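# Move gold-capped glass tube between racks

## Task

Carry the gold-capped tube from the rack by the door and seat it fully in a free well of the rack by the window. It fails if anything new ends up on the floor, if any tube touches the floor, or if any glass tube breaks from a drop of more than a few centimetres or a hard knock. Every other tube must finish fully seated in its own rack, though it may be moved to another well of that same rack. At the end the gripper must have released and moved away, nothing may rely on the robot to stay in place, and the robot must be upright, neither fallen nor tilted.

## Robot and tools

Robot: a Hello Robot Stretch 4 with a single arm. It has an omni-wheel base, a lift that rides up a mast, an arm that telescopes forward, a wrist with yaw, pitch and roll, and a two-finger gripper. It stands about 1.6 m tall, and the base rim lies within 0.23 m of the base origin. Cameras: head_camera, head_left_camera, head_right_camera and wrist_camera.

Frames: the base frame sits on the floor under the base centre, with x forward, y left and z up. hand_pose is reported in this frame. It is a point between the open fingertips, and its printed value can be a little off. The odometry frame is the base frame where the scene began.

execute_actions(actions, cameras): actions is a list holding one action, or none (an empty list just reports state and images). cameras is a list of camera names, or "all"; null or leaving it out gives all cameras, and [] gives none. Images are taken at the end of the call, in the order given by the "pictures" line. An action may hold "base", "joints" or both, plus optional "pace" and "contact_limits". Alternatively it may hold only {"end_of_arm": "enable_torque"}, which switches any wrist or gripper motor that shut itself off back on, holding where it is. All motions in one action start together.
- base: exactly one key, each a relative offset from where the base last measured itself, not a pose. translate_m is metres of straight travel, forward positive, -2 to 2. strafe_m is metres sideways, left positive, -2 to 2. rotate_rad is radians of turn in place, counter-clockwise (left) positive, -3.2 to 3.2.
- joints: absolute targets by name, in one object, not offsets. lift_m is 0 to 1.2 m. arm_m is extension, 0 to 0.55 m. wrist_yaw_rad runs -1.134 to 4.276 (0 points forward, positive turns left, 3.14 is folded back, and above 3.4 the arm may interfere). wrist_pitch_rad runs -1.117 to 4.259 (0 is level, 1.57 points down). wrist_roll_rad runs -1.117 to 4.259 (0 puts both fingers level, positive rolls clockwise as seen from behind). gripper_m is the fingertip gap, -0.038 to 0.141 m, with negative values pressing the tips together. A target outside the range gets clipped and reported. Any other bad value or unknown key rejects the whole call, and nothing moves.
- pace: "slow", "default", "fast" or "max". The base reaches 0.1/0.3/0.4/0.6 m/s and 1/2/3/4 rad/s. With the lift above 0.2 these caps fall, down to 0.3 m/s and 1 rad/s at full height.
- contact_limits: only arm_m, 0 (gentlest) to 0.75, default 0.5. It sets how hard the arm may press before it halts.
A joint or base left out of an action may keep pushing toward its earlier target.

wait(seconds): 0 to 10 s. It commands nothing and returns the same report as an empty action.
zoom_image(camera, region): enlarges [x0, y0, x1, y1] pixels of that camera's latest full image, origin at top left, at most 504x504.
read_manual(section): returns only the URDF licence texts ("licences").
finished_scene(scene): ends the numbered scene once the last command has settled. It cannot be undone, and it reports whether the goal was met. Ending a reply without a tool call also ends things.

Reading results: base_status and joint_status show how each motion ended. "done" for the base means the wheels turned the commanded amount, even if they slipped. "off_target" means it stopped short and may still be pushing. "contact_stop_at_<key>" means it met something; that part drops its target and may go slack, so a loaded lift can sink and a base can roll. "limit_stop_at_<name>" is a built-in limit. limit_stop_at_tilt means the lean exceeds 6 degrees, and the lift, arm and wheels go limp. limit_stop_at_own_body means the joint would hit the robot; moving it away still works. "torque_fault" means a wrist or gripper motor went limp; resend enable_torque. on_its_own lists what happened without being commanded, and there "held at" is the held target. lidar_m gives 12 distances in metres for 30-degree sectors: 1st ahead, counting counter-clockwise (4th left, 7th behind, 10th right). "-" means nothing seen or closer than 0.25 m. It misses glass and thin legs. wrist_depth_mm is a 7x7 grid of depths in mm, 100 to 2000, starting top left; glass is invisible to it. base_odometry comes from wheel counts, with heading -3.142 to 3.142, left positive. If turned_by_wheels and turned_by_imu differ by over about 0.1 rad, the base likely hit or slipped. base_tilt is in degrees, forward and right positive, with a fixed offset of up to about 1.5. motor_effort is percent of maximum, positive toward higher joint values, with the peak in brackets; readings are noisy. For wheels, positive turns the base right. A load or a push shows as effort at rest outside its normal range.

Gripping: command gripper_m below the object's width. Squeezing harder pulls the object toward the wrist, and opening pushes it out. Neither the gap reading nor "done" proves a grasp; with a target of 0 or more, a firm grip shows up in the gripper effort. If the fingertips jam on a surface below, raise the lift. To unfold at the start, send lift_m 0.4 with wrist_yaw_rad 0. Tilting the gripper up (pitch below -0.2) while it is rolled (roll below -0.4 or above 4) can trigger own-body stops.

Avoid: dropping a tube more than a few centimetres, since wells are about that deep, so lower it into the well before opening. Also avoid knocking tubes or letting them reach the floor. Don't drive or turn with over 1 kg held and arm_m above 0.2, especially at fast paces. Avoid steady hard pushes with the gripper high, and wrist overloads that cause torque faults. A loose object may occasionally get nudged by the scene.

Each tool is called after ">>>" as a command line: name --argument value for each argument, lists and objects as JSON in quotes; but a table of rows of numbers goes row by row, as --pt "numbers of a row", without its own name.

## Session

>>> execute_actions --actions '[]'

Scene clock: 0.00 s.
base_odometry: x=+0.000 y=+0.000 heading=+0.000 (m, m, rad; odometry frame)
turned_by_wheels: +0.000 (rad since the last result)
turned_by_imu: +0.000 (rad since the last result)
base_tilt: forward=-0.6 right=+1.3 (deg)
lidar_m: 0.89 0.88 1.10 1.48 1.48 2.46 1.73 1.76 1.85 1.60 1.61 1.00
base_status: not commanded
joint_positions: lift_m=+0.231 arm_m=-0.003 wrist_yaw_rad=+3.081 wrist_pitch_rad=-0.012 wrist_roll_rad=-0.003 gripper_m=+0.057
joint_status: not commanded
motor_effort: lift_m=+19 arm_m=-1 wrist_yaw_rad=+0 wrist_pitch_rad=-7 wrist_roll_rad=+0 gripper_m=-3 wheel_0=+0 wheel_1=+1 wheel_2=+0 (%)
hand_pose: x=-0.1144 y=+0.1046 z=+0.4123 quat_wxyz=(+0.030, +0.006, -0.002, +1.000) (m; base frame)
wrist_depth_mm: 137 138 1808 - - - - / - 138 1808 - - - - / - 131 211 1921 - - - / 109 137 253 1863 - - - / 135 1708 1808 1921 - - - / 1708 1756 1499 1756 211 1661 1618 / 1229 1182 1025 1060 991 1025 1098
pictures: head_camera, head_left_camera, head_right_camera, wrist_camera
Images, in order (width x height): head_camera 420x560, head_left_camera 420x672, head_right_camera 420x672, wrist_camera 616x392.

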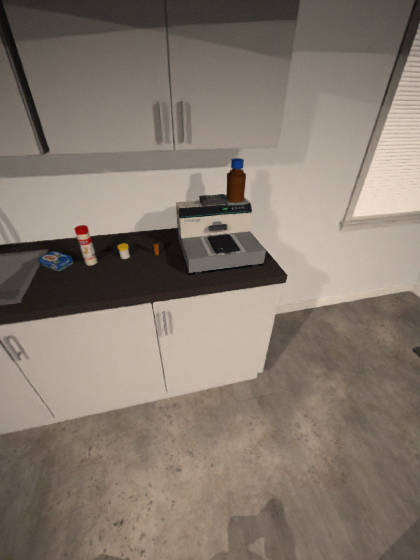

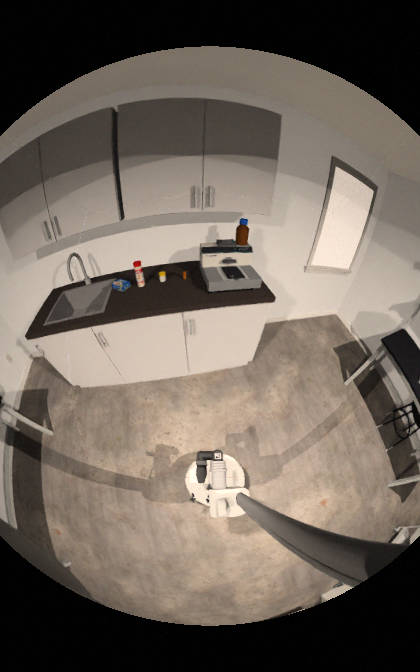

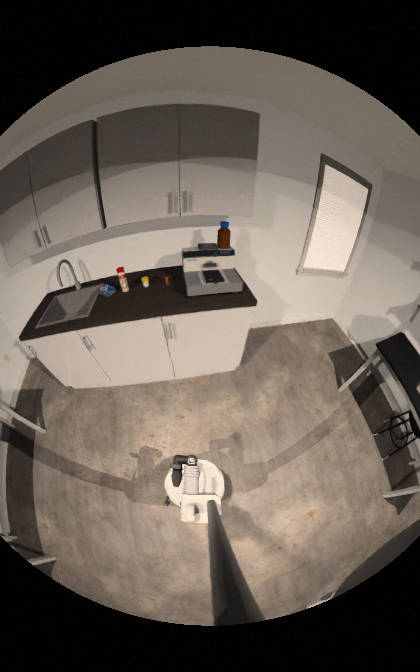

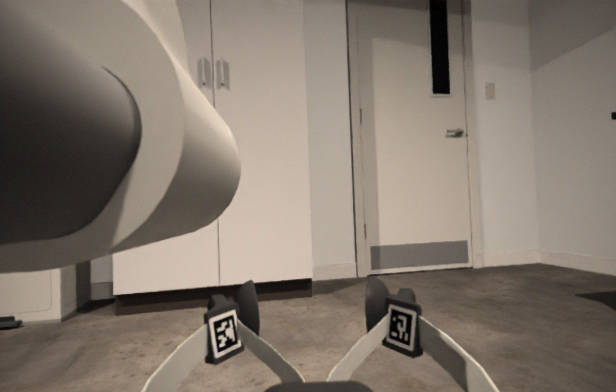

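>>> execute_actions --actions '[{"base":{"rotate_rad":-1.57},"joints":{"lift_m":0.4,"wrist_yaw_rad":0}}]'

>>> execute_actions --actions '[{"base":{"rotate_rad":3.14}}]'

Scene clock: 12.27 s.
base_odometry: x=+0.000 y=+0.000 heading=-1.570 (m, m, rad; odometry frame)
turned_by_wheels: -1.570 (rad since the last result)
turned_by_imu: -1.561 (rad since the last result)
base_tilt: forward=-0.6 right=+1.2 (deg)
lidar_m: 1.61 1.64 1.01 0.88 0.90 1.10 1.49 1.51 2.47 1.70 1.75 1.84
base_status: done
joint_positions: lift_m=+0.400 arm_m=-0.003 wrist_yaw_rad=+0.000 wrist_pitch_rad=-0.012 wrist_roll_rad=-0.003 gripper_m=+0.057
joint_status: all done
motor_effort: lift_m=+23(25) arm_m=-1(1) wrist_yaw_rad=-1(9) wrist_pitch_rad=-6(6) wrist_roll_rad=+1(1) gripper_m=-3(3) wheel_0=+2(7) wheel_1=+2(10) wheel_2=+0(7) (%)
hand_pose: x=+0.4568 y=-0.0873 z=+0.5813 quat_wxyz=(+1.000, -0.002, -0.006, +0.000) (m; base frame)
wrist_depth_mm: - - - - - - - / - - - - - - - / - - - - - - - / - 1336 - - - - - / - - - - - - - / - - - - 211 - - / 1537 1576 1366 1430 1308 1397 1499
pictures: head_camera, head_left_camera, head_right_camera, wrist_camera
Images, in order (width x height): head_camera 420x560, head_left_camera 420x672, head_right_camera 420x672, wrist_camera 616x392.

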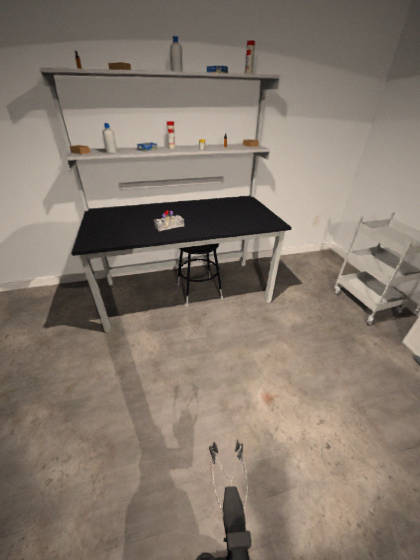

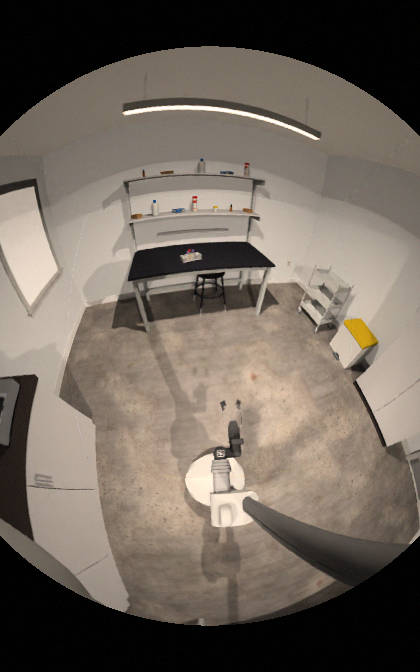

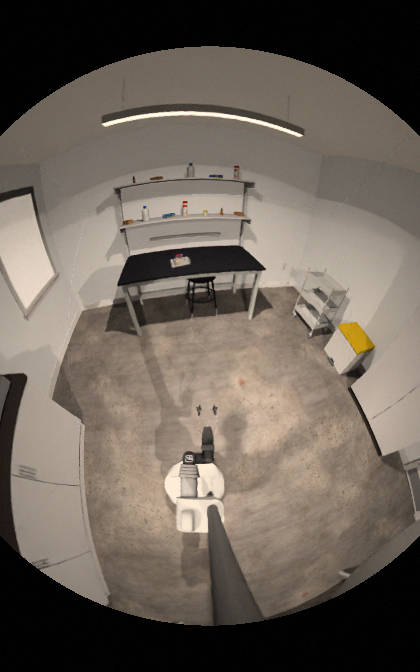

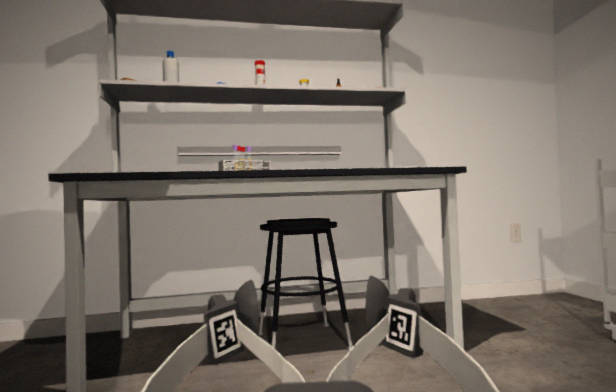

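Scene clock: 15.13 s.
base_odometry: x=+0.000 y=+0.000 heading=+1.570 (m, m, rad; odometry frame)
turned_by_wheels: +3.140 (rad since the last result)
turned_by_imu: +3.124 (rad since the last result)
base_tilt: forward=-0.7 right=+1.2 (deg)
lidar_m: 1.48 1.48 2.41 1.70 1.76 1.84 1.61 1.62 0.99 0.90 0.91 1.10
base_status: done
joint_positions: lift_m=+0.400 arm_m=-0.003 wrist_yaw_rad=+0.000 wrist_pitch_rad=-0.012 wrist_roll_rad=-0.003 gripper_m=+0.057
joint_status: not commanded
motor_effort: lift_m=+21(23) arm_m=-1(1) wrist_yaw_rad=-1(1) wrist_pitch_rad=-6(6) wrist_roll_rad=+0(0) gripper_m=-5(3) wheel_0=-2(11) wheel_1=-2(6) wheel_2=+0(9) (%)
hand_pose: x=+0.4568 y=-0.0874 z=+0.5814 quat_wxyz=(+1.000, -0.002, -0.006, +0.000) (m; base frame)
wrist_depth_mm: 1863 1983 - - - - 1661 / 1863 1921 - - - - 1008 / 1863 1921 - - - - 960 / 1182 1255 1863 1983 - - 960 / 1863 1921 - - - - 976 / 1863 1921 1863 1983 211 - 976 / 1618 1576 1366 1430 1308 1397 991
pictures: head_camera, head_left_camera, head_right_camera, wrist_camera
Images, in order (width x height): head_camera 420x560, head_left_camera 420x672, head_right_camera 420x672, wrist_camera 616x392.

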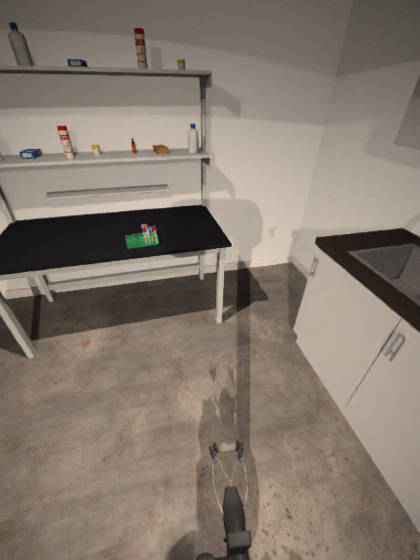

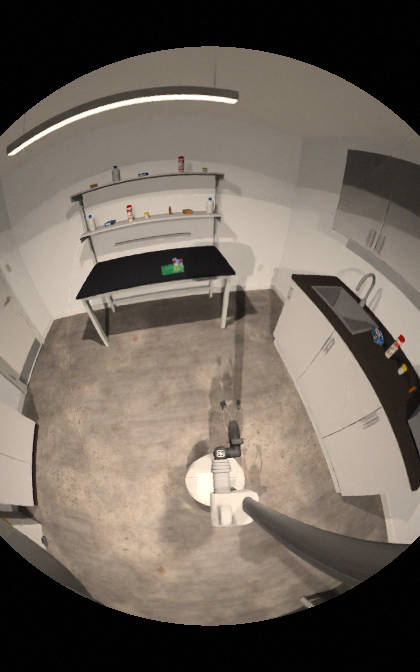

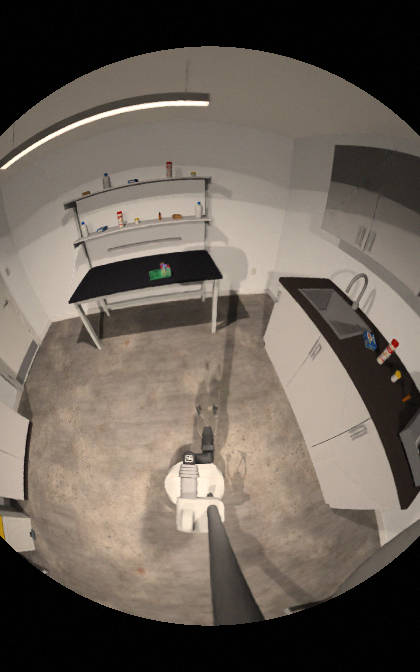

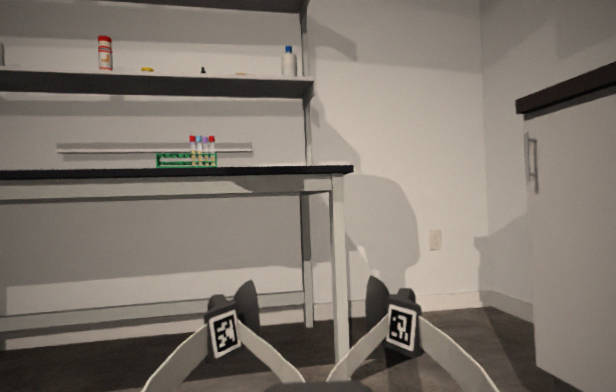

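>>> execute_actions --actions '[{"base":{"rotate_rad":0.2},"joints":{"lift_m":0.8,"wrist_pitch_rad":0.5}}]' --cameras '[]'

>>> execute_actions --actions '[{"base":{"translate_m":0.9}}]' --cameras '["head_camera","wrist_camera"]'

Scene clock: 23.93 s.
base_odometry: x=+0.000 y=+0.000 heading=+1.770 (m, m, rad; odometry frame)
turned_by_wheels: +0.200 (rad since the last result)
turned_by_imu: +0.200 (rad since the last result)
base_tilt: forward=-0.8 right=+1.2 (deg)
lidar_m: 1.48 1.56 1.82 1.72 1.89 1.71 1.64 2.10 0.92 0.89 0.95 1.31
base_status: done
joint_positions: lift_m=+0.800 arm_m=-0.003 wrist_yaw_rad=+0.000 wrist_pitch_rad=+0.502 wrist_roll_rad=-0.003 gripper_m=+0.057
joint_status: all done
motor_effort: lift_m=+23(27) arm_m=-1(1) wrist_yaw_rad=+0(0) wrist_pitch_rad=-5(4) wrist_roll_rad=-1(1) gripper_m=-4(4) wheel_0=-1(7) wheel_1=-1(10) wheel_2=+1(6) (%)
hand_pose: x=+0.4213 y=-0.0874 z=+0.8391 quat_wxyz=(+0.969, -0.001, +0.248, +0.000) (m; base frame)
wrist_depth_mm: 1863 1863 1863 1808 1808 1863 1808 / 1281 1255 1255 1281 1255 - 1983 / - - - - - - - / - - - - - - - / 1661 1661 1661 1661 1576 1618 1576 / 1366 1366 1281 1366 211 1336 1336 / 1205 1182 1098 1138 1078 1118 1118
pictures: none
No camera images: the call's "cameras" was empty. Leave "cameras" out to get every camera's image.

Scene clock: 28.43 s.
base_odometry: x=-0.178 y=+0.882 heading=+1.770 (m, m, rad; odometry frame)
turned_by_wheels: +0.000 (rad since the last result)
turned_by_imu: +0.002 (rad since the last result)
base_tilt: forward=-0.7 right=+1.2 (deg)
lidar_m: 0.58 0.62 0.86 1.77 1.82 2.59 3.08 1.30 0.95 0.91 0.94 0.62
base_status: done
joint_positions: lift_m=+0.800 arm_m=-0.003 wrist_yaw_rad=+0.000 wrist_pitch_rad=+0.502 wrist_roll_rad=-0.003 gripper_m=+0.057
joint_status: not commanded
motor_effort: lift_m=+23(23) arm_m=-1(1) wrist_yaw_rad=-1(1) wrist_pitch_rad=-6(5) wrist_roll_rad=-3(1) gripper_m=-3(3) wheel_0=+2(8) wheel_1=+2(4) wheel_2=+2(11) (%)
hand_pose: x=+0.4213 y=-0.0874 z=+0.8391 quat_wxyz=(+0.969, -0.001, +0.248, +0.000) (m; base frame)
wrist_depth_mm: 1025 1060 1060 1042 1042 1025 1025 / 1098 1098 1060 1042 1025 1025 1098 / 707 691 521 621 654 647 634 / 508 488 484 488 480 477 473 / 439 433 430 477 480 477 480 / 1336 1397 1281 1336 211 1336 1255 / 1205 1182 1098 1118 1098 1118 603
pictures: head_camera, wrist_camera
Images, in order (width x height): head_camera 420x560, wrist_camera 616x392.

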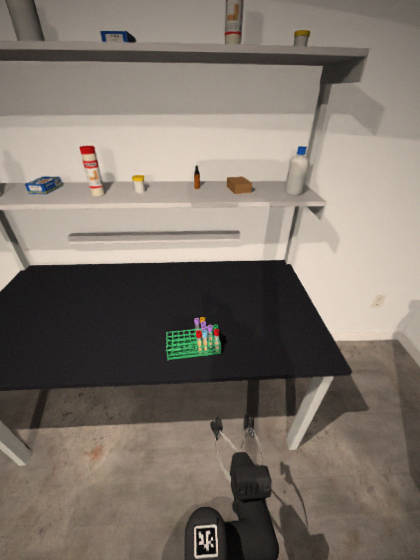

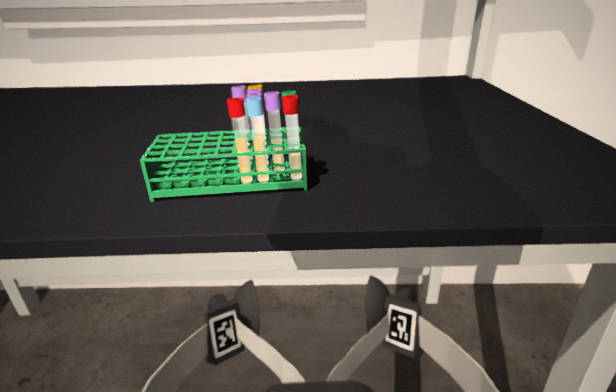

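>>> zoom_image --camera "head_camera" --region '[140, 300, 250, 380]'

>>> zoom_image --camera "wrist_camera" --region '[130, 70, 330, 210]'

Region (140, 300, 250, 380) of head_camera's 420x560 image, scaled by 4.582, with more detail than that image has; it fills the top 367 rows of this view, and the rest is white.

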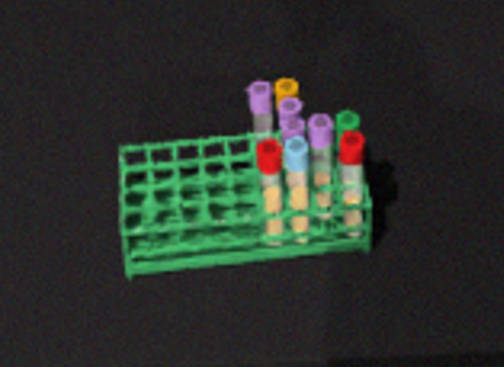

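Region (130, 70, 330, 210) of wrist_camera's 616x392 image, scaled by 2.520; it fills the top 353 rows of this view, and the rest is white.

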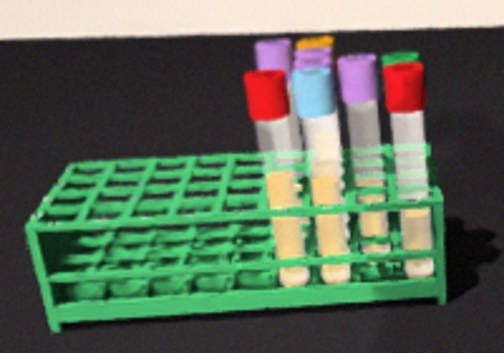

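>>> execute_actions --actions '[{"base":{"strafe_m":0.1},"joints":{"lift_m":1.1,"wrist_pitch_rad":1.57,"gripper_m":0.03}}]' --cameras '[]'

>>> execute_actions --actions '[{"base":{"translate_m":0.25},"joints":{"arm_m":0.33}}]' --cameras '["head_camera","wrist_camera"]'

Scene clock: 60.03 s.
base_odometry: x=-0.276 y=+0.862 heading=+1.770 (m, m, rad; odometry frame)
turned_by_wheels: +0.000 (rad since the last result)
turned_by_imu: +0.001 (rad since the last result)
base_tilt: forward=-0.6 right=+1.3 (deg)
lidar_m: 0.58 0.62 0.88 1.66 1.70 2.42 2.80 1.47 1.04 1.01 1.06 0.62
base_status: done
joint_positions: lift_m=+1.100 arm_m=-0.003 wrist_yaw_rad=+0.000 wrist_pitch_rad=+1.570 wrist_roll_rad=-0.003 gripper_m=+0.030
joint_status: all done
motor_effort: lift_m=+23(26) arm_m=-1(1) wrist_yaw_rad=+0(0) wrist_pitch_rad=+1(4) wrist_roll_rad=+1(1) gripper_m=-4(2) wheel_0=-1(11) wheel_1=+0(13) wheel_2=+0(1) (%)
hand_pose: x=+0.1686 y=-0.0874 z=+0.9894 quat_wxyz=(+0.707, -0.001, +0.707, +0.001) (m; base frame)
wrist_depth_mm: 1205 1205 1205 1205 1205 1205 1205 / 1205 1205 1182 1205 1182 1205 1205 / 1182 1205 1182 1205 1205 1205 1205 / 1205 1205 1205 1205 1205 1205 1182 / 1205 1205 991 991 1205 1182 1205 / 1182 1205 976 991 1205 1182 1205 / 1205 1182 190 654 1205 1205 1205
pictures: none
No camera images: the call's "cameras" was empty. Leave "cameras" out to get every camera's image.

Scene clock: 62.33 s.
base_odometry: x=-0.326 y=+1.107 heading=+1.771 (m, m, rad; odometry frame)
turned_by_wheels: +0.000 (rad since the last result)
turned_by_imu: +0.001 (rad since the last result)
base_tilt: forward=-0.6 right=+1.1 (deg)
lidar_m: 0.34 0.36 0.49 2.04 1.75 2.40 3.53 1.45 1.06 1.00 0.50 0.35
base_status: done
joint_positions: lift_m=+1.100 arm_m=+0.329 wrist_yaw_rad=+0.000 wrist_pitch_rad=+1.570 wrist_roll_rad=-0.003 gripper_m=+0.030
joint_status: all done
motor_effort: lift_m=+23(23) arm_m=+6(7) wrist_yaw_rad=+0(2) wrist_pitch_rad=+2(0) wrist_roll_rad=+0(1) gripper_m=-5(5) wheel_0=+3(7) wheel_1=+3(5) wheel_2=+1(9) (%)
hand_pose: x=+0.5002 y=-0.0874 z=+0.9894 quat_wxyz=(+0.707, -0.001, +0.707, +0.001) (m; base frame)
wrist_depth_mm: 449 445 445 449 445 449 449 / 445 445 442 445 445 445 449 / 445 445 445 445 445 445 445 / 442 445 445 442 445 445 445 / 445 445 430 387 436 445 445 / 442 442 415 377 327 449 445 / 442 442 190 442 445 445 445
pictures: head_camera, wrist_camera
Images, in order (width x height): head_camera 420x560, wrist_camera 616x392.

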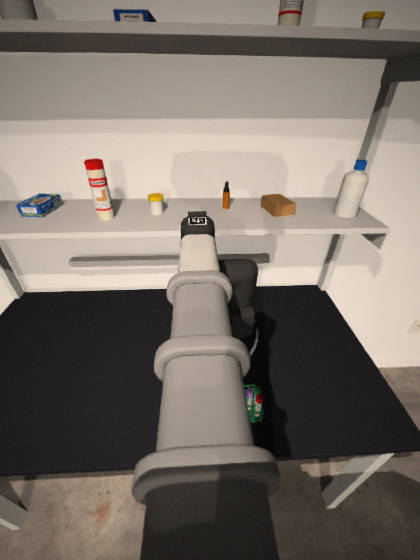

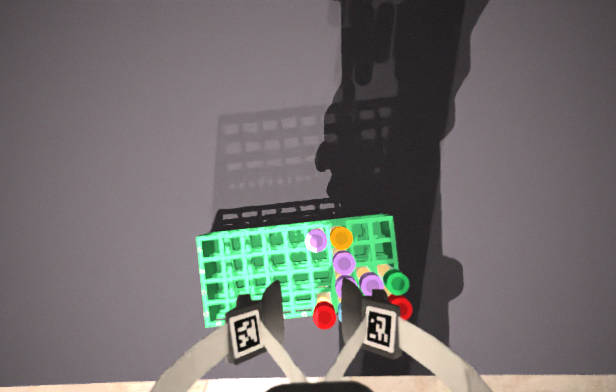

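>>> execute_actions --actions '[{"joints":{"arm_m":0.35,"lift_m":1.03,"gripper_m":0.04}}]' --cameras '["wrist_camera"]'

>>> execute_actions --actions '[{"joints":{"wrist_roll_rad":1.47}}]' --cameras '["wrist_camera","head_right_camera"]'

Scene clock: 87.83 s.
base_odometry: x=-0.326 y=+1.107 heading=+1.771 (m, m, rad; odometry frame)
turned_by_wheels: +0.000 (rad since the last result)
turned_by_imu: +0.000 (rad since the last result)
base_tilt: forward=-0.7 right=+1.2 (deg)
lidar_m: 0.33 0.36 0.51 2.06 1.71 2.42 3.54 1.45 1.05 1.00 0.50 0.35
base_status: not commanded
joint_positions: lift_m=+1.030 arm_m=+0.349 wrist_yaw_rad=+0.000 wrist_pitch_rad=+1.570 wrist_roll_rad=-0.003 gripper_m=+0.040
joint_status: all done
motor_effort: lift_m=+15(23) arm_m=+6(5) wrist_yaw_rad=-1(1) wrist_pitch_rad=+1(1) wrist_roll_rad=+0(1) gripper_m=-4(6) wheel_0=+2(2) wheel_1=+3(3) wheel_2=+0(1) (%)
hand_pose: x=+0.5201 y=-0.0874 z=+0.9201 quat_wxyz=(+0.707, -0.001, +0.707, +0.001) (m; base frame)
wrist_depth_mm: 375 377 377 379 379 377 377 / 375 377 377 375 377 377 377 / 375 375 377 375 377 377 377 / 375 377 377 375 377 375 377 / 375 375 375 362 368 375 377 / 375 375 320 319 210 377 377 / 377 375 188 257 257 377 375
pictures: wrist_camera
Images, in order (width x height): wrist_camera 616x392.

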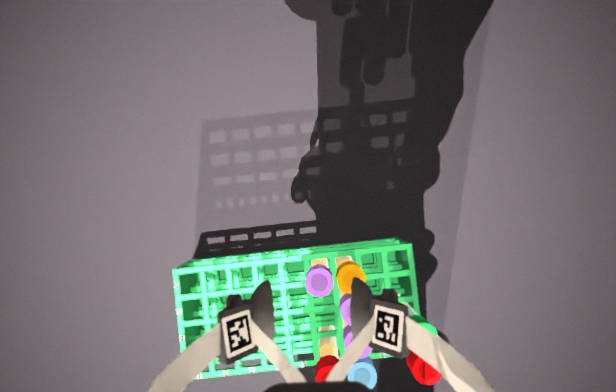

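Scene clock: 89.27 s.
base_odometry: x=-0.326 y=+1.107 heading=+1.771 (m, m, rad; odometry frame)
turned_by_wheels: +0.000 (rad since the last result)
turned_by_imu: +0.000 (rad since the last result)
base_tilt: forward=-0.8 right=+1.1 (deg)
lidar_m: 0.34 0.36 0.50 2.03 1.73 2.41 3.55 1.45 1.05 1.01 0.50 0.33
base_status: not commanded
joint_positions: lift_m=+1.030 arm_m=+0.349 wrist_yaw_rad=+0.000 wrist_pitch_rad=+1.570 wrist_roll_rad=+1.470 gripper_m=+0.040
joint_status: all done
motor_effort: lift_m=+15(15) arm_m=+6(6) wrist_yaw_rad=-1(1) wrist_pitch_rad=+0(0) wrist_roll_rad=+2(0) gripper_m=-4(3) wheel_0=+2(2) wheel_1=+3(3) wheel_2=+1(1) (%)
hand_pose: x=+0.5201 y=-0.0874 z=+0.9201 quat_wxyz=(+0.525, +0.474, +0.524, -0.474) (m; base frame)
wrist_depth_mm: 377 377 379 382 384 384 1160 / 375 377 379 382 382 384 1160 / 373 375 377 377 379 1138 1138 / 373 373 377 368 377 931 1160 / 370 373 375 320 324 917 917 / 370 373 373 319 209 917 931 / 368 373 188 343 319 931 1138
pictures: head_right_camera, wrist_camera
Images, in order (width x height): head_right_camera 420x672, wrist_camera 616x392.

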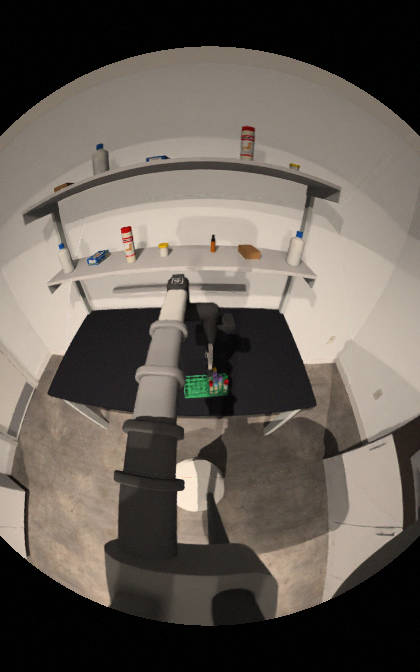

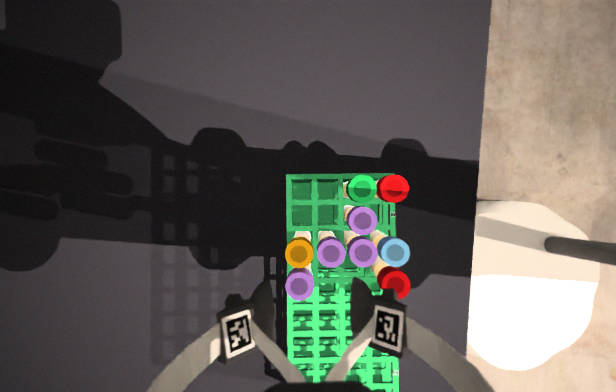

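>>> execute_actions --actions '[{"base":{"strafe_m":0.004},"joints":{"arm_m":0.358,"lift_m":1.005},"pace":"slow"}]' --cameras '["wrist_camera"]'

Scene clock: 99.13 s.
base_odometry: x=-0.330 y=+1.107 heading=+1.771 (m, m, rad; odometry frame)
turned_by_wheels: +0.000 (rad since the last result)
turned_by_imu: +0.000 (rad since the last result)
base_tilt: forward=-0.5 right=+1.1 (deg)
lidar_m: 0.33 0.37 0.52 2.04 1.75 2.41 3.55 1.46 1.05 1.01 0.52 0.37
base_status: done
joint_positions: lift_m=+1.005 arm_m=+0.357 wrist_yaw_rad=+0.000 wrist_pitch_rad=+1.570 wrist_roll_rad=+1.470 gripper_m=+0.040
joint_status: all done
motor_effort: lift_m=+14(12) arm_m=+6(8) wrist_yaw_rad=-1(1) wrist_pitch_rad=+0(1) wrist_roll_rad=+3(0) gripper_m=-4(4) wheel_0=-4(7) wheel_1=+4(8) wheel_2=+0(0) (%)
hand_pose: x=+0.5281 y=-0.0874 z=+0.8951 quat_wxyz=(+0.525, +0.474, +0.524, -0.474) (m; base frame)
wrist_depth_mm: 351 353 353 355 357 359 1138 / 349 351 353 355 355 357 1118 / 349 351 353 353 355 355 1118 / 349 349 351 343 237 355 1118 / 345 349 349 340 239 353 904 / 345 345 349 320 209 353 904 / 345 347 189 294 294 353 1118
pictures: wrist_camera
Images, in order (width x height): wrist_camera 616x392.

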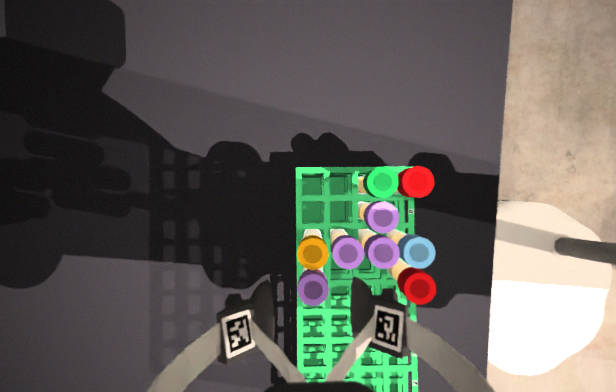

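>>> execute_actions --actions '[{"joints":{"lift_m":0.98},"pace":"slow"}]' --cameras '["wrist_camera"]'

>>> execute_actions --actions '[{"joints":{"gripper_m":0.005},"pace":"slow"}]' --cameras '["wrist_camera","head_right_camera"]'

Scene clock: 104.73 s.
base_odometry: x=-0.330 y=+1.107 heading=+1.771 (m, m, rad; odometry frame)
turned_by_wheels: +0.000 (rad since the last result)
turned_by_imu: +0.000 (rad since the last result)
base_tilt: forward=-0.7 right=+1.3 (deg)
lidar_m: 0.33 0.36 0.51 2.05 1.72 2.41 3.54 1.47 1.04 1.01 0.50 0.37
base_status: not commanded
joint_positions: lift_m=+0.980 arm_m=+0.357 wrist_yaw_rad=+0.000 wrist_pitch_rad=+1.570 wrist_roll_rad=+1.470 gripper_m=+0.040
joint_status: all done
motor_effort: lift_m=+14(17) arm_m=+6(6) wrist_yaw_rad=+0(0) wrist_pitch_rad=+0(0) wrist_roll_rad=+1(2) gripper_m=-3(3) wheel_0=-4(4) wheel_1=+5(4) wheel_2=+0(0) (%)
hand_pose: x=+0.5281 y=-0.0874 z=+0.8701 quat_wxyz=(+0.525, +0.474, +0.524, -0.474) (m; base frame)
wrist_depth_mm: 327 327 329 330 332 334 1098 / 325 327 329 330 332 332 1118 / 325 327 327 329 330 332 1118 / 324 325 325 319 221 329 1078 / 322 324 325 271 210 329 878 / 322 324 324 270 209 327 878 / 319 322 189 270 268 327 1098
pictures: wrist_camera
Images, in order (width x height): wrist_camera 616x392.

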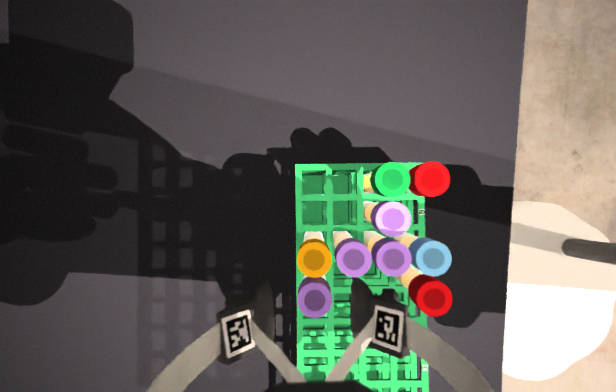

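Scene clock: 106.33 s.
base_odometry: x=-0.330 y=+1.107 heading=+1.771 (m, m, rad; odometry frame)
turned_by_wheels: +0.000 (rad since the last result)
turned_by_imu: +0.000 (rad since the last result)
base_tilt: forward=-0.7 right=+1.2 (deg)
lidar_m: 0.33 0.36 0.50 2.05 1.74 2.41 3.54 1.45 1.07 1.03 0.50 0.37
base_status: not commanded
joint_positions: lift_m=+0.980 arm_m=+0.357 wrist_yaw_rad=+0.000 wrist_pitch_rad=+1.571 wrist_roll_rad=+1.470 gripper_m=+0.005
joint_status: all done
motor_effort: lift_m=+14(14) arm_m=+6(6) wrist_yaw_rad=+1(0) wrist_pitch_rad=-1(1) wrist_roll_rad=+4(3) gripper_m=-9(10) wheel_0=-4(4) wheel_1=+4(4) wheel_2=+0(0) (%)
hand_pose: x=+0.5279 y=-0.0874 z=+0.8701 quat_wxyz=(+0.525, +0.474, +0.525, -0.474) (m; base frame)
wrist_depth_mm: 327 327 329 332 332 334 1098 / 325 327 329 330 332 332 1098 / 325 325 327 329 330 330 1118 / 322 325 325 320 224 330 1098 / 322 324 325 270 211 330 891 / 320 322 324 204 209 327 866 / 320 324 182 267 268 327 1078
pictures: head_right_camera, wrist_camera
Images, in order (width x height): head_right_camera 420x672, wrist_camera 616x392.

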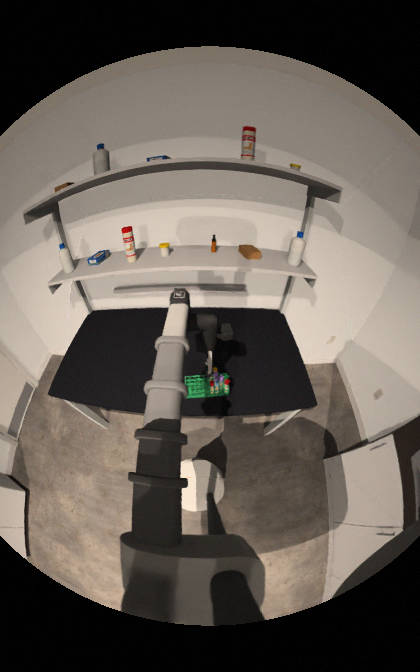

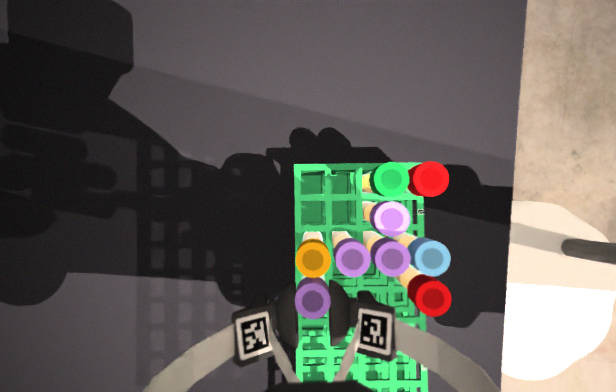

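>>> execute_actions --actions '[{"joints":{"lift_m":1.05},"pace":"slow"}]' --cameras '["wrist_camera"]'

>>> execute_actions --actions '[{"base":{"strafe_m":0.0615},"joints":{"arm_m":0.351},"pace":"slow"}]' --cameras '["wrist_camera","head_right_camera"]'

Scene clock: 113.63 s.
base_odometry: x=-0.330 y=+1.107 heading=+1.771 (m, m, rad; odometry frame)
turned_by_wheels: +0.000 (rad since the last result)
turned_by_imu: +0.000 (rad since the last result)
base_tilt: forward=-0.6 right=+1.2 (deg)
lidar_m: 0.34 0.36 0.49 2.05 1.74 2.40 3.53 1.44 1.06 1.01 0.52 0.36
base_status: not commanded
joint_positions: lift_m=+1.050 arm_m=+0.357 wrist_yaw_rad=+0.000 wrist_pitch_rad=+1.570 wrist_roll_rad=+1.470 gripper_m=+0.005
joint_status: all done
motor_effort: lift_m=+23(24) arm_m=+6(6) wrist_yaw_rad=+1(0) wrist_pitch_rad=-1(2) wrist_roll_rad=+3(2) gripper_m=-9(10) wheel_0=-4(4) wheel_1=+4(4) wheel_2=+0(0) (%)
hand_pose: x=+0.5280 y=-0.0874 z=+0.9394 quat_wxyz=(+0.525, +0.474, +0.525, -0.474) (m; base frame)
wrist_depth_mm: 397 399 397 399 402 407 1182 / 394 394 397 399 399 404 1160 / 392 394 397 397 399 1160 1182 / 392 394 394 389 343 946 1182 / 389 389 392 364 338 946 946 / 389 389 392 205 338 931 946 / 389 389 182 336 342 946 1160
pictures: wrist_camera
Images, in order (width x height): wrist_camera 616x392.

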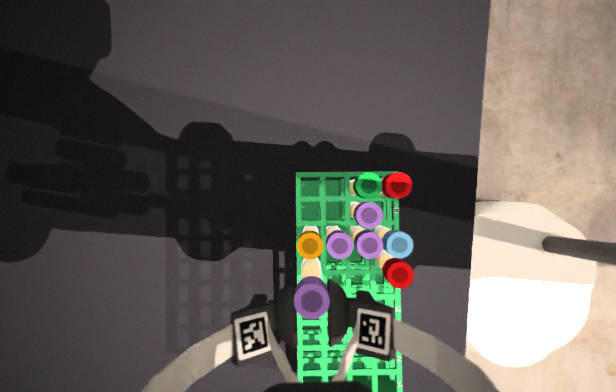

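Scene clock: 115.37 s.
base_odometry: x=-0.390 y=+1.094 heading=+1.771 (m, m, rad; odometry frame)
turned_by_wheels: +0.000 (rad since the last result)
turned_by_imu: +0.000 (rad since the last result)
base_tilt: forward=-0.7 right=+1.2 (deg)
lidar_m: 0.32 0.37 0.49 1.99 1.67 2.36 3.55 1.53 1.13 1.08 0.52 0.36
base_status: done
joint_positions: lift_m=+1.050 arm_m=+0.352 wrist_yaw_rad=+0.000 wrist_pitch_rad=+1.570 wrist_roll_rad=+1.470 gripper_m=+0.005
joint_status: all done
motor_effort: lift_m=+23(23) arm_m=-6(5) wrist_yaw_rad=+0(1) wrist_pitch_rad=-1(0) wrist_roll_rad=+0(4) gripper_m=-11(9) wheel_0=-2(6) wheel_1=+3(10) wheel_2=+0(1) (%)
hand_pose: x=+0.5231 y=-0.0874 z=+0.9394 quat_wxyz=(+0.525, +0.474, +0.525, -0.474) (m; base frame)
wrist_depth_mm: 394 397 399 399 404 404 1182 / 394 397 399 397 402 1182 1182 / 392 394 397 384 342 1160 1182 / 392 392 394 389 387 960 1160 / 392 392 392 387 389 946 946 / 389 392 392 204 342 931 946 / 387 389 182 392 394 946 1160
pictures: head_right_camera, wrist_camera
Images, in order (width x height): head_right_camera 420x672, wrist_camera 616x392.

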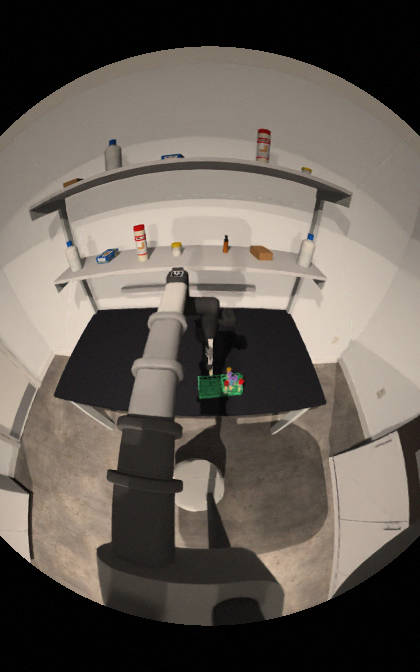

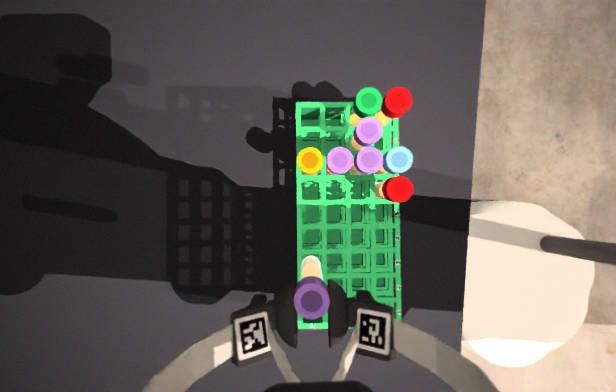

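>>> execute_actions --actions '[{"base":{"strafe_m":0.0025},"joints":{"lift_m":1.02},"pace":"slow"}]' --cameras '["wrist_camera"]'

>>> execute_actions --actions '[{"joints":{"lift_m":0.985},"pace":"slow"}]' --cameras '["wrist_camera"]'

Scene clock: 121.27 s.
base_odometry: x=-0.392 y=+1.094 heading=+1.771 (m, m, rad; odometry frame)
turned_by_wheels: +0.000 (rad since the last result)
turned_by_imu: +0.001 (rad since the last result)
base_tilt: forward=-0.6 right=+1.2 (deg)
lidar_m: 0.33 0.36 0.51 1.99 1.66 2.35 2.88 1.52 1.13 1.08 0.52 0.36
base_status: done
joint_positions: lift_m=+1.020 arm_m=+0.352 wrist_yaw_rad=+0.000 wrist_pitch_rad=+1.570 wrist_roll_rad=+1.470 gripper_m=+0.005
joint_status: all done
motor_effort: lift_m=+14(20) arm_m=-6(6) wrist_yaw_rad=+1(0) wrist_pitch_rad=+0(1) wrist_roll_rad=+0(3) gripper_m=-9(10) wheel_0=-1(7) wheel_1=+2(11) wheel_2=+0(1) (%)
hand_pose: x=+0.5231 y=-0.0874 z=+0.9101 quat_wxyz=(+0.525, +0.474, +0.525, -0.474) (m; base frame)
wrist_depth_mm: 368 368 368 370 373 377 1160 / 362 368 368 370 370 373 1160 / 364 366 368 342 265 373 1138 / 362 364 364 359 338 370 1160 / 359 362 364 357 340 904 917 / 359 362 364 204 310 917 917 / 359 359 182 362 364 368 1118
pictures: wrist_camera
Images, in order (width x height): wrist_camera 616x392.

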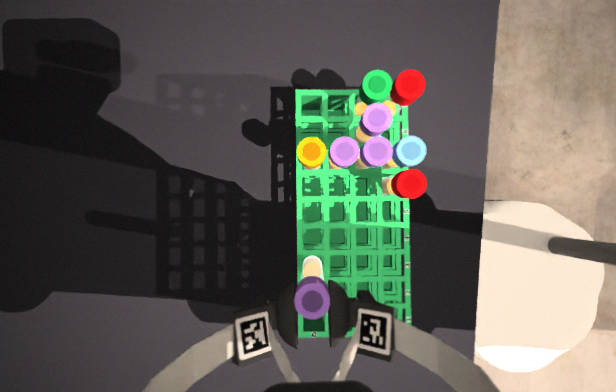

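Scene clock: 122.40 s.
base_odometry: x=-0.392 y=+1.094 heading=+1.771 (m, m, rad; odometry frame)
turned_by_wheels: +0.000 (rad since the last result)
turned_by_imu: +0.000 (rad since the last result)
base_tilt: forward=-0.7 right=+1.2 (deg)
lidar_m: 0.33 0.37 0.52 1.98 1.66 2.36 2.88 1.49 1.12 1.07 0.50 0.36
base_status: not commanded
joint_positions: lift_m=+0.985 arm_m=+0.352 wrist_yaw_rad=+0.000 wrist_pitch_rad=+1.571 wrist_roll_rad=+1.470 gripper_m=+0.005
joint_status: all done
motor_effort: lift_m=+14(15) arm_m=-6(6) wrist_yaw_rad=+0(0) wrist_pitch_rad=-3(1) wrist_roll_rad=+3(2) gripper_m=-9(8) wheel_0=-1(1) wheel_1=+2(2) wheel_2=+0(0) (%)
hand_pose: x=+0.5230 y=-0.0874 z=+0.8751 quat_wxyz=(+0.525, +0.474, +0.525, -0.474) (m; base frame)
wrist_depth_mm: 332 334 334 336 338 340 1098 / 329 332 332 334 230 338 1098 / 329 329 332 285 223 338 1098 / 329 329 332 325 277 336 1118 / 327 327 329 319 303 334 878 / 325 327 327 204 276 334 891 / 324 325 182 273 330 332 1078
pictures: wrist_camera
Images, in order (width x height): wrist_camera 616x392.

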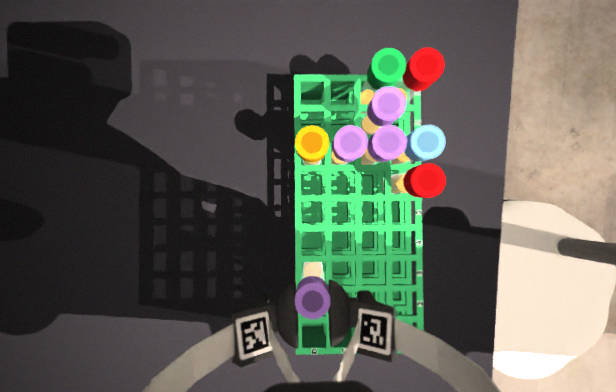

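>>> execute_actions --actions '[{"joints":{"gripper_m":0.04},"pace":"slow"}]' --cameras '[]'

>>> execute_actions --actions '[{"joints":{"lift_m":1.03},"pace":"slow"}]' --cameras '[]'

>>> execute_actions --actions '[{"base":{"strafe_m":-0.092},"joints":{"arm_m":0.369,"wrist_roll_rad":3.04},"pace":"slow"}]' --cameras '["wrist_camera"]'

Scene clock: 133.07 s.
base_odometry: x=-0.392 y=+1.094 heading=+1.771 (m, m, rad; odometry frame)
turned_by_wheels: +0.000 (rad since the last result)
turned_by_imu: +0.001 (rad since the last result)
base_tilt: forward=-0.6 right=+1.3 (deg)
lidar_m: 0.35 0.37 0.52 1.99 1.67 2.35 2.87 1.53 1.10 1.09 0.51 0.36
base_status: not commanded
joint_positions: lift_m=+0.985 arm_m=+0.352 wrist_yaw_rad=+0.000 wrist_pitch_rad=+1.570 wrist_roll_rad=+1.470 gripper_m=+0.040
joint_status: all done
motor_effort: lift_m=+14(14) arm_m=-6(6) wrist_yaw_rad=+1(0) wrist_pitch_rad=-1(1) wrist_roll_rad=-2(2) gripper_m=-2(9) wheel_0=+0(1) wheel_1=+2(2) wheel_2=+0(0) (%)
hand_pose: x=+0.5230 y=-0.0874 z=+0.8751 quat_wxyz=(+0.525, +0.474, +0.525, -0.474) (m; base frame)
wrist_depth_mm: 330 332 334 334 338 340 1098 / 330 330 334 332 230 338 1118 / 329 330 332 283 224 336 1098 / 327 330 330 325 277 336 1118 / 327 329 330 324 303 334 878 / 325 327 329 301 210 336 878 / 325 327 189 273 330 332 1098
pictures: none
No camera images: the call's "cameras" was empty. Leave "cameras" out to get every camera's image.

Scene clock: 134.30 s.
base_odometry: x=-0.392 y=+1.094 heading=+1.771 (m, m, rad; odometry frame)
turned_by_wheels: +0.000 (rad since the last result)
turned_by_imu: +0.000 (rad since the last result)
base_tilt: forward=-0.7 right=+1.2 (deg)
lidar_m: 0.33 0.36 0.50 1.98 1.68 2.35 2.87 1.55 1.11 1.07 0.50 0.37
base_status: not commanded
joint_positions: lift_m=+1.030 arm_m=+0.352 wrist_yaw_rad=+0.000 wrist_pitch_rad=+1.570 wrist_roll_rad=+1.470 gripper_m=+0.040
joint_status: all done
motor_effort: lift_m=+23(23) arm_m=-6(6) wrist_yaw_rad=-2(0) wrist_pitch_rad=+0(0) wrist_roll_rad=+2(2) gripper_m=-3(4) wheel_0=+0(1) wheel_1=+2(2) wheel_2=+0(0) (%)
hand_pose: x=+0.5231 y=-0.0874 z=+0.9194 quat_wxyz=(+0.525, +0.474, +0.525, -0.474) (m; base frame)
wrist_depth_mm: 375 377 379 379 382 384 1160 / 375 377 379 377 379 384 1160 / 375 375 377 370 322 382 1160 / 370 373 375 370 347 931 1138 / 370 373 373 370 368 917 917 / 368 373 373 343 209 917 931 / 368 368 189 373 375 917 1138
pictures: none
No camera images: the call's "cameras" was empty. Leave "cameras" out to get every camera's image.

Scene clock: 136.37 s.
base_odometry: x=-0.302 y=+1.112 heading=+1.771 (m, m, rad; odometry frame)
turned_by_wheels: +0.000 (rad since the last result)
turned_by_imu: +0.000 (rad since the last result)
base_tilt: forward=-0.7 right=+1.2 (deg)
lidar_m: 0.34 0.35 0.51 2.09 1.77 2.46 3.53 1.40 1.03 0.97 0.51 0.37
base_status: done
joint_positions: lift_m=+1.030 arm_m=+0.368 wrist_yaw_rad=+0.000 wrist_pitch_rad=+1.570 wrist_roll_rad=+3.040 gripper_m=+0.040
joint_status: all done
motor_effort: lift_m=+23(23) arm_m=+6(6) wrist_yaw_rad=-1(0) wrist_pitch_rad=-1(1) wrist_roll_rad=+1(6) gripper_m=-5(3) wheel_0=+4(7) wheel_1=-4(2) wheel_2=+0(1) (%)
hand_pose: x=+0.5390 y=-0.0874 z=+0.9194 quat_wxyz=(+0.036, +0.706, +0.036, -0.706) (m; base frame)
wrist_depth_mm: 1160 1138 1160 931 931 1160 1160 / 379 382 382 931 931 1160 1138 / 379 379 379 379 382 382 382 / 377 377 377 320 322 377 377 / 375 377 375 319 320 375 377 / 373 370 373 370 210 375 373 / 370 370 189 370 373 370 373
pictures: wrist_camera
Images, in order (width x height): wrist_camera 616x392.

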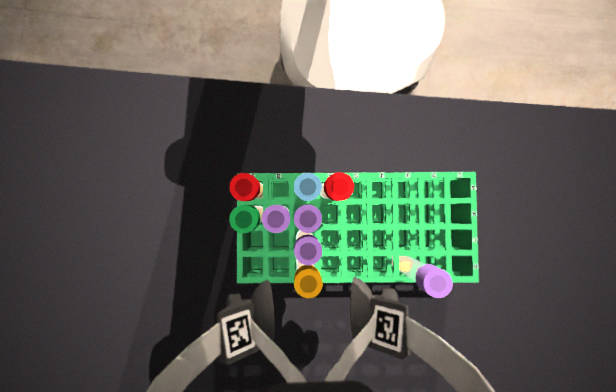

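Good position. Descend and grip.

>>> execute_actions --actions '[{"joints":{"lift_m":0.98},"pace":"slow"}]' --cameras '["wrist_camera"]'

>>> execute_actions --actions '[{"joints":{"gripper_m":0.0},"pace":"slow"}]' --cameras '["wrist_camera"]'

>>> execute_actions --actions '[{"joints":{"lift_m":1.12},"pace":"slow"}]' --cameras '["wrist_camera"]'

Scene clock: 145.00 s.
base_odometry: x=-0.302 y=+1.112 heading=+1.771 (m, m, rad; odometry frame)
turned_by_wheels: +0.000 (rad since the last result)
turned_by_imu: +0.000 (rad since the last result)
base_tilt: forward=-0.7 right=+1.2 (deg)
lidar_m: 0.33 0.36 0.52 2.08 1.76 2.43 3.51 1.38 1.03 0.98 0.51 0.37
base_status: not commanded
joint_positions: lift_m=+0.980 arm_m=+0.368 wrist_yaw_rad=+0.000 wrist_pitch_rad=+1.570 wrist_roll_rad=+3.040 gripper_m=+0.040
joint_status: all done
motor_effort: lift_m=+15(21) arm_m=+6(6) wrist_yaw_rad=+0(1) wrist_pitch_rad=+0(1) wrist_roll_rad=+4(2) gripper_m=-3(3) wheel_0=+3(3) wheel_1=-4(4) wheel_2=+0(0) (%)
hand_pose: x=+0.5390 y=-0.0874 z=+0.8701 quat_wxyz=(+0.036, +0.706, +0.036, -0.706) (m; base frame)
wrist_depth_mm: 1098 1098 1098 878 891 1118 1098 / 330 332 332 334 332 334 1078 / 329 332 330 332 330 330 330 / 329 329 272 211 298 298 330 / 325 325 325 270 272 273 327 / 324 325 325 324 209 325 325 / 322 324 189 322 322 324 324
pictures: wrist_camera
Images, in order (width x height): wrist_camera 616x392.

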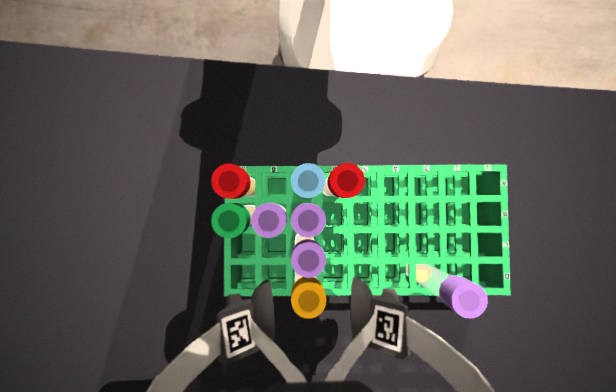

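Scene clock: 146.77 s.
base_odometry: x=-0.302 y=+1.112 heading=+1.771 (m, m, rad; odometry frame)
turned_by_wheels: +0.000 (rad since the last result)
turned_by_imu: +0.000 (rad since the last result)
base_tilt: forward=-0.6 right=+1.2 (deg)
lidar_m: 0.34 0.38 0.51 2.07 1.76 2.45 3.54 1.40 1.03 0.97 0.50 0.37
base_status: not commanded
joint_positions: lift_m=+0.980 arm_m=+0.368 wrist_yaw_rad=+0.000 wrist_pitch_rad=+1.570 wrist_roll_rad=+3.040 gripper_m=+0.000
joint_status: all done
motor_effort: lift_m=+15(14) arm_m=+6(6) wrist_yaw_rad=+0(0) wrist_pitch_rad=+0(0) wrist_roll_rad=+1(2) gripper_m=-13(11) wheel_0=+3(3) wheel_1=-4(4) wheel_2=+0(0) (%)
hand_pose: x=+0.5390 y=-0.0874 z=+0.8701 quat_wxyz=(+0.036, +0.706, +0.036, -0.706) (m; base frame)
wrist_depth_mm: 1118 1098 1118 891 891 1098 1098 / 332 332 332 334 332 334 1098 / 329 330 330 330 332 330 330 / 327 327 320 211 300 276 330 / 325 325 325 271 285 285 327 / 325 324 324 204 297 325 325 / 324 322 180 322 324 324 324
pictures: wrist_camera
Images, in order (width x height): wrist_camera 616x392.

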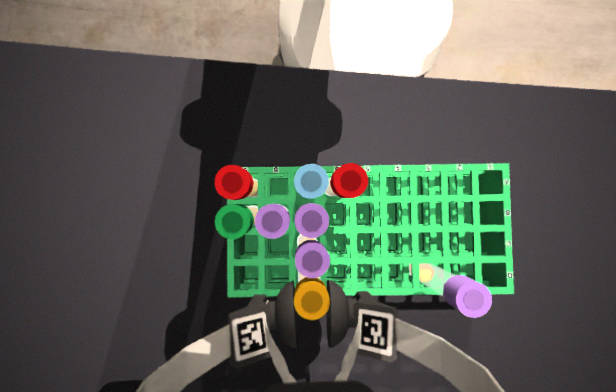

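Scene clock: 148.73 s.
base_odometry: x=-0.302 y=+1.112 heading=+1.771 (m, m, rad; odometry frame)
turned_by_wheels: +0.000 (rad since the last result)
turned_by_imu: +0.000 (rad since the last result)
base_tilt: forward=-0.7 right=+1.3 (deg)
lidar_m: 0.33 0.36 0.49 2.08 1.76 2.47 3.54 1.40 1.04 0.98 0.48 0.36
base_status: not commanded
joint_positions: lift_m=+1.120 arm_m=+0.368 wrist_yaw_rad=+0.000 wrist_pitch_rad=+1.570 wrist_roll_rad=+3.040 gripper_m=+0.000
joint_status: all done
motor_effort: lift_m=+23(23) arm_m=+6(6) wrist_yaw_rad=+0(1) wrist_pitch_rad=-1(0) wrist_roll_rad=+3(2) gripper_m=-12(11) wheel_0=+4(3) wheel_1=-4(4) wheel_2=+0(0) (%)
hand_pose: x=+0.5390 y=-0.0874 z=+1.0094 quat_wxyz=(+0.036, +0.706, +0.036, -0.706) (m; base frame)
wrist_depth_mm: 1229 1255 1255 1042 1025 1229 1229 / 1229 1229 1205 1042 1042 1229 1229 / 469 469 469 473 469 469 469 / 466 469 466 418 439 469 469 / 462 466 462 449 421 466 466 / 459 459 459 204 462 462 462 / 459 459 179 459 455 462 459
pictures: wrist_camera
Images, in order (width x height): wrist_camera 616x392.

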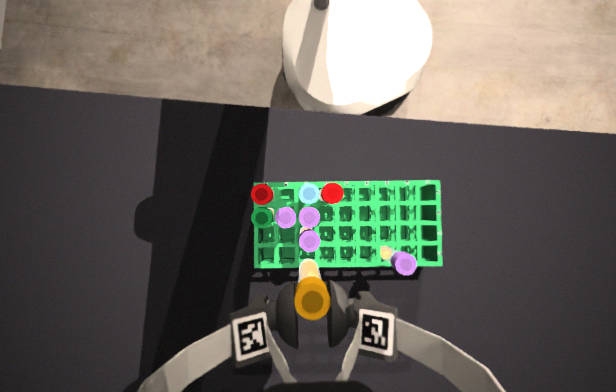

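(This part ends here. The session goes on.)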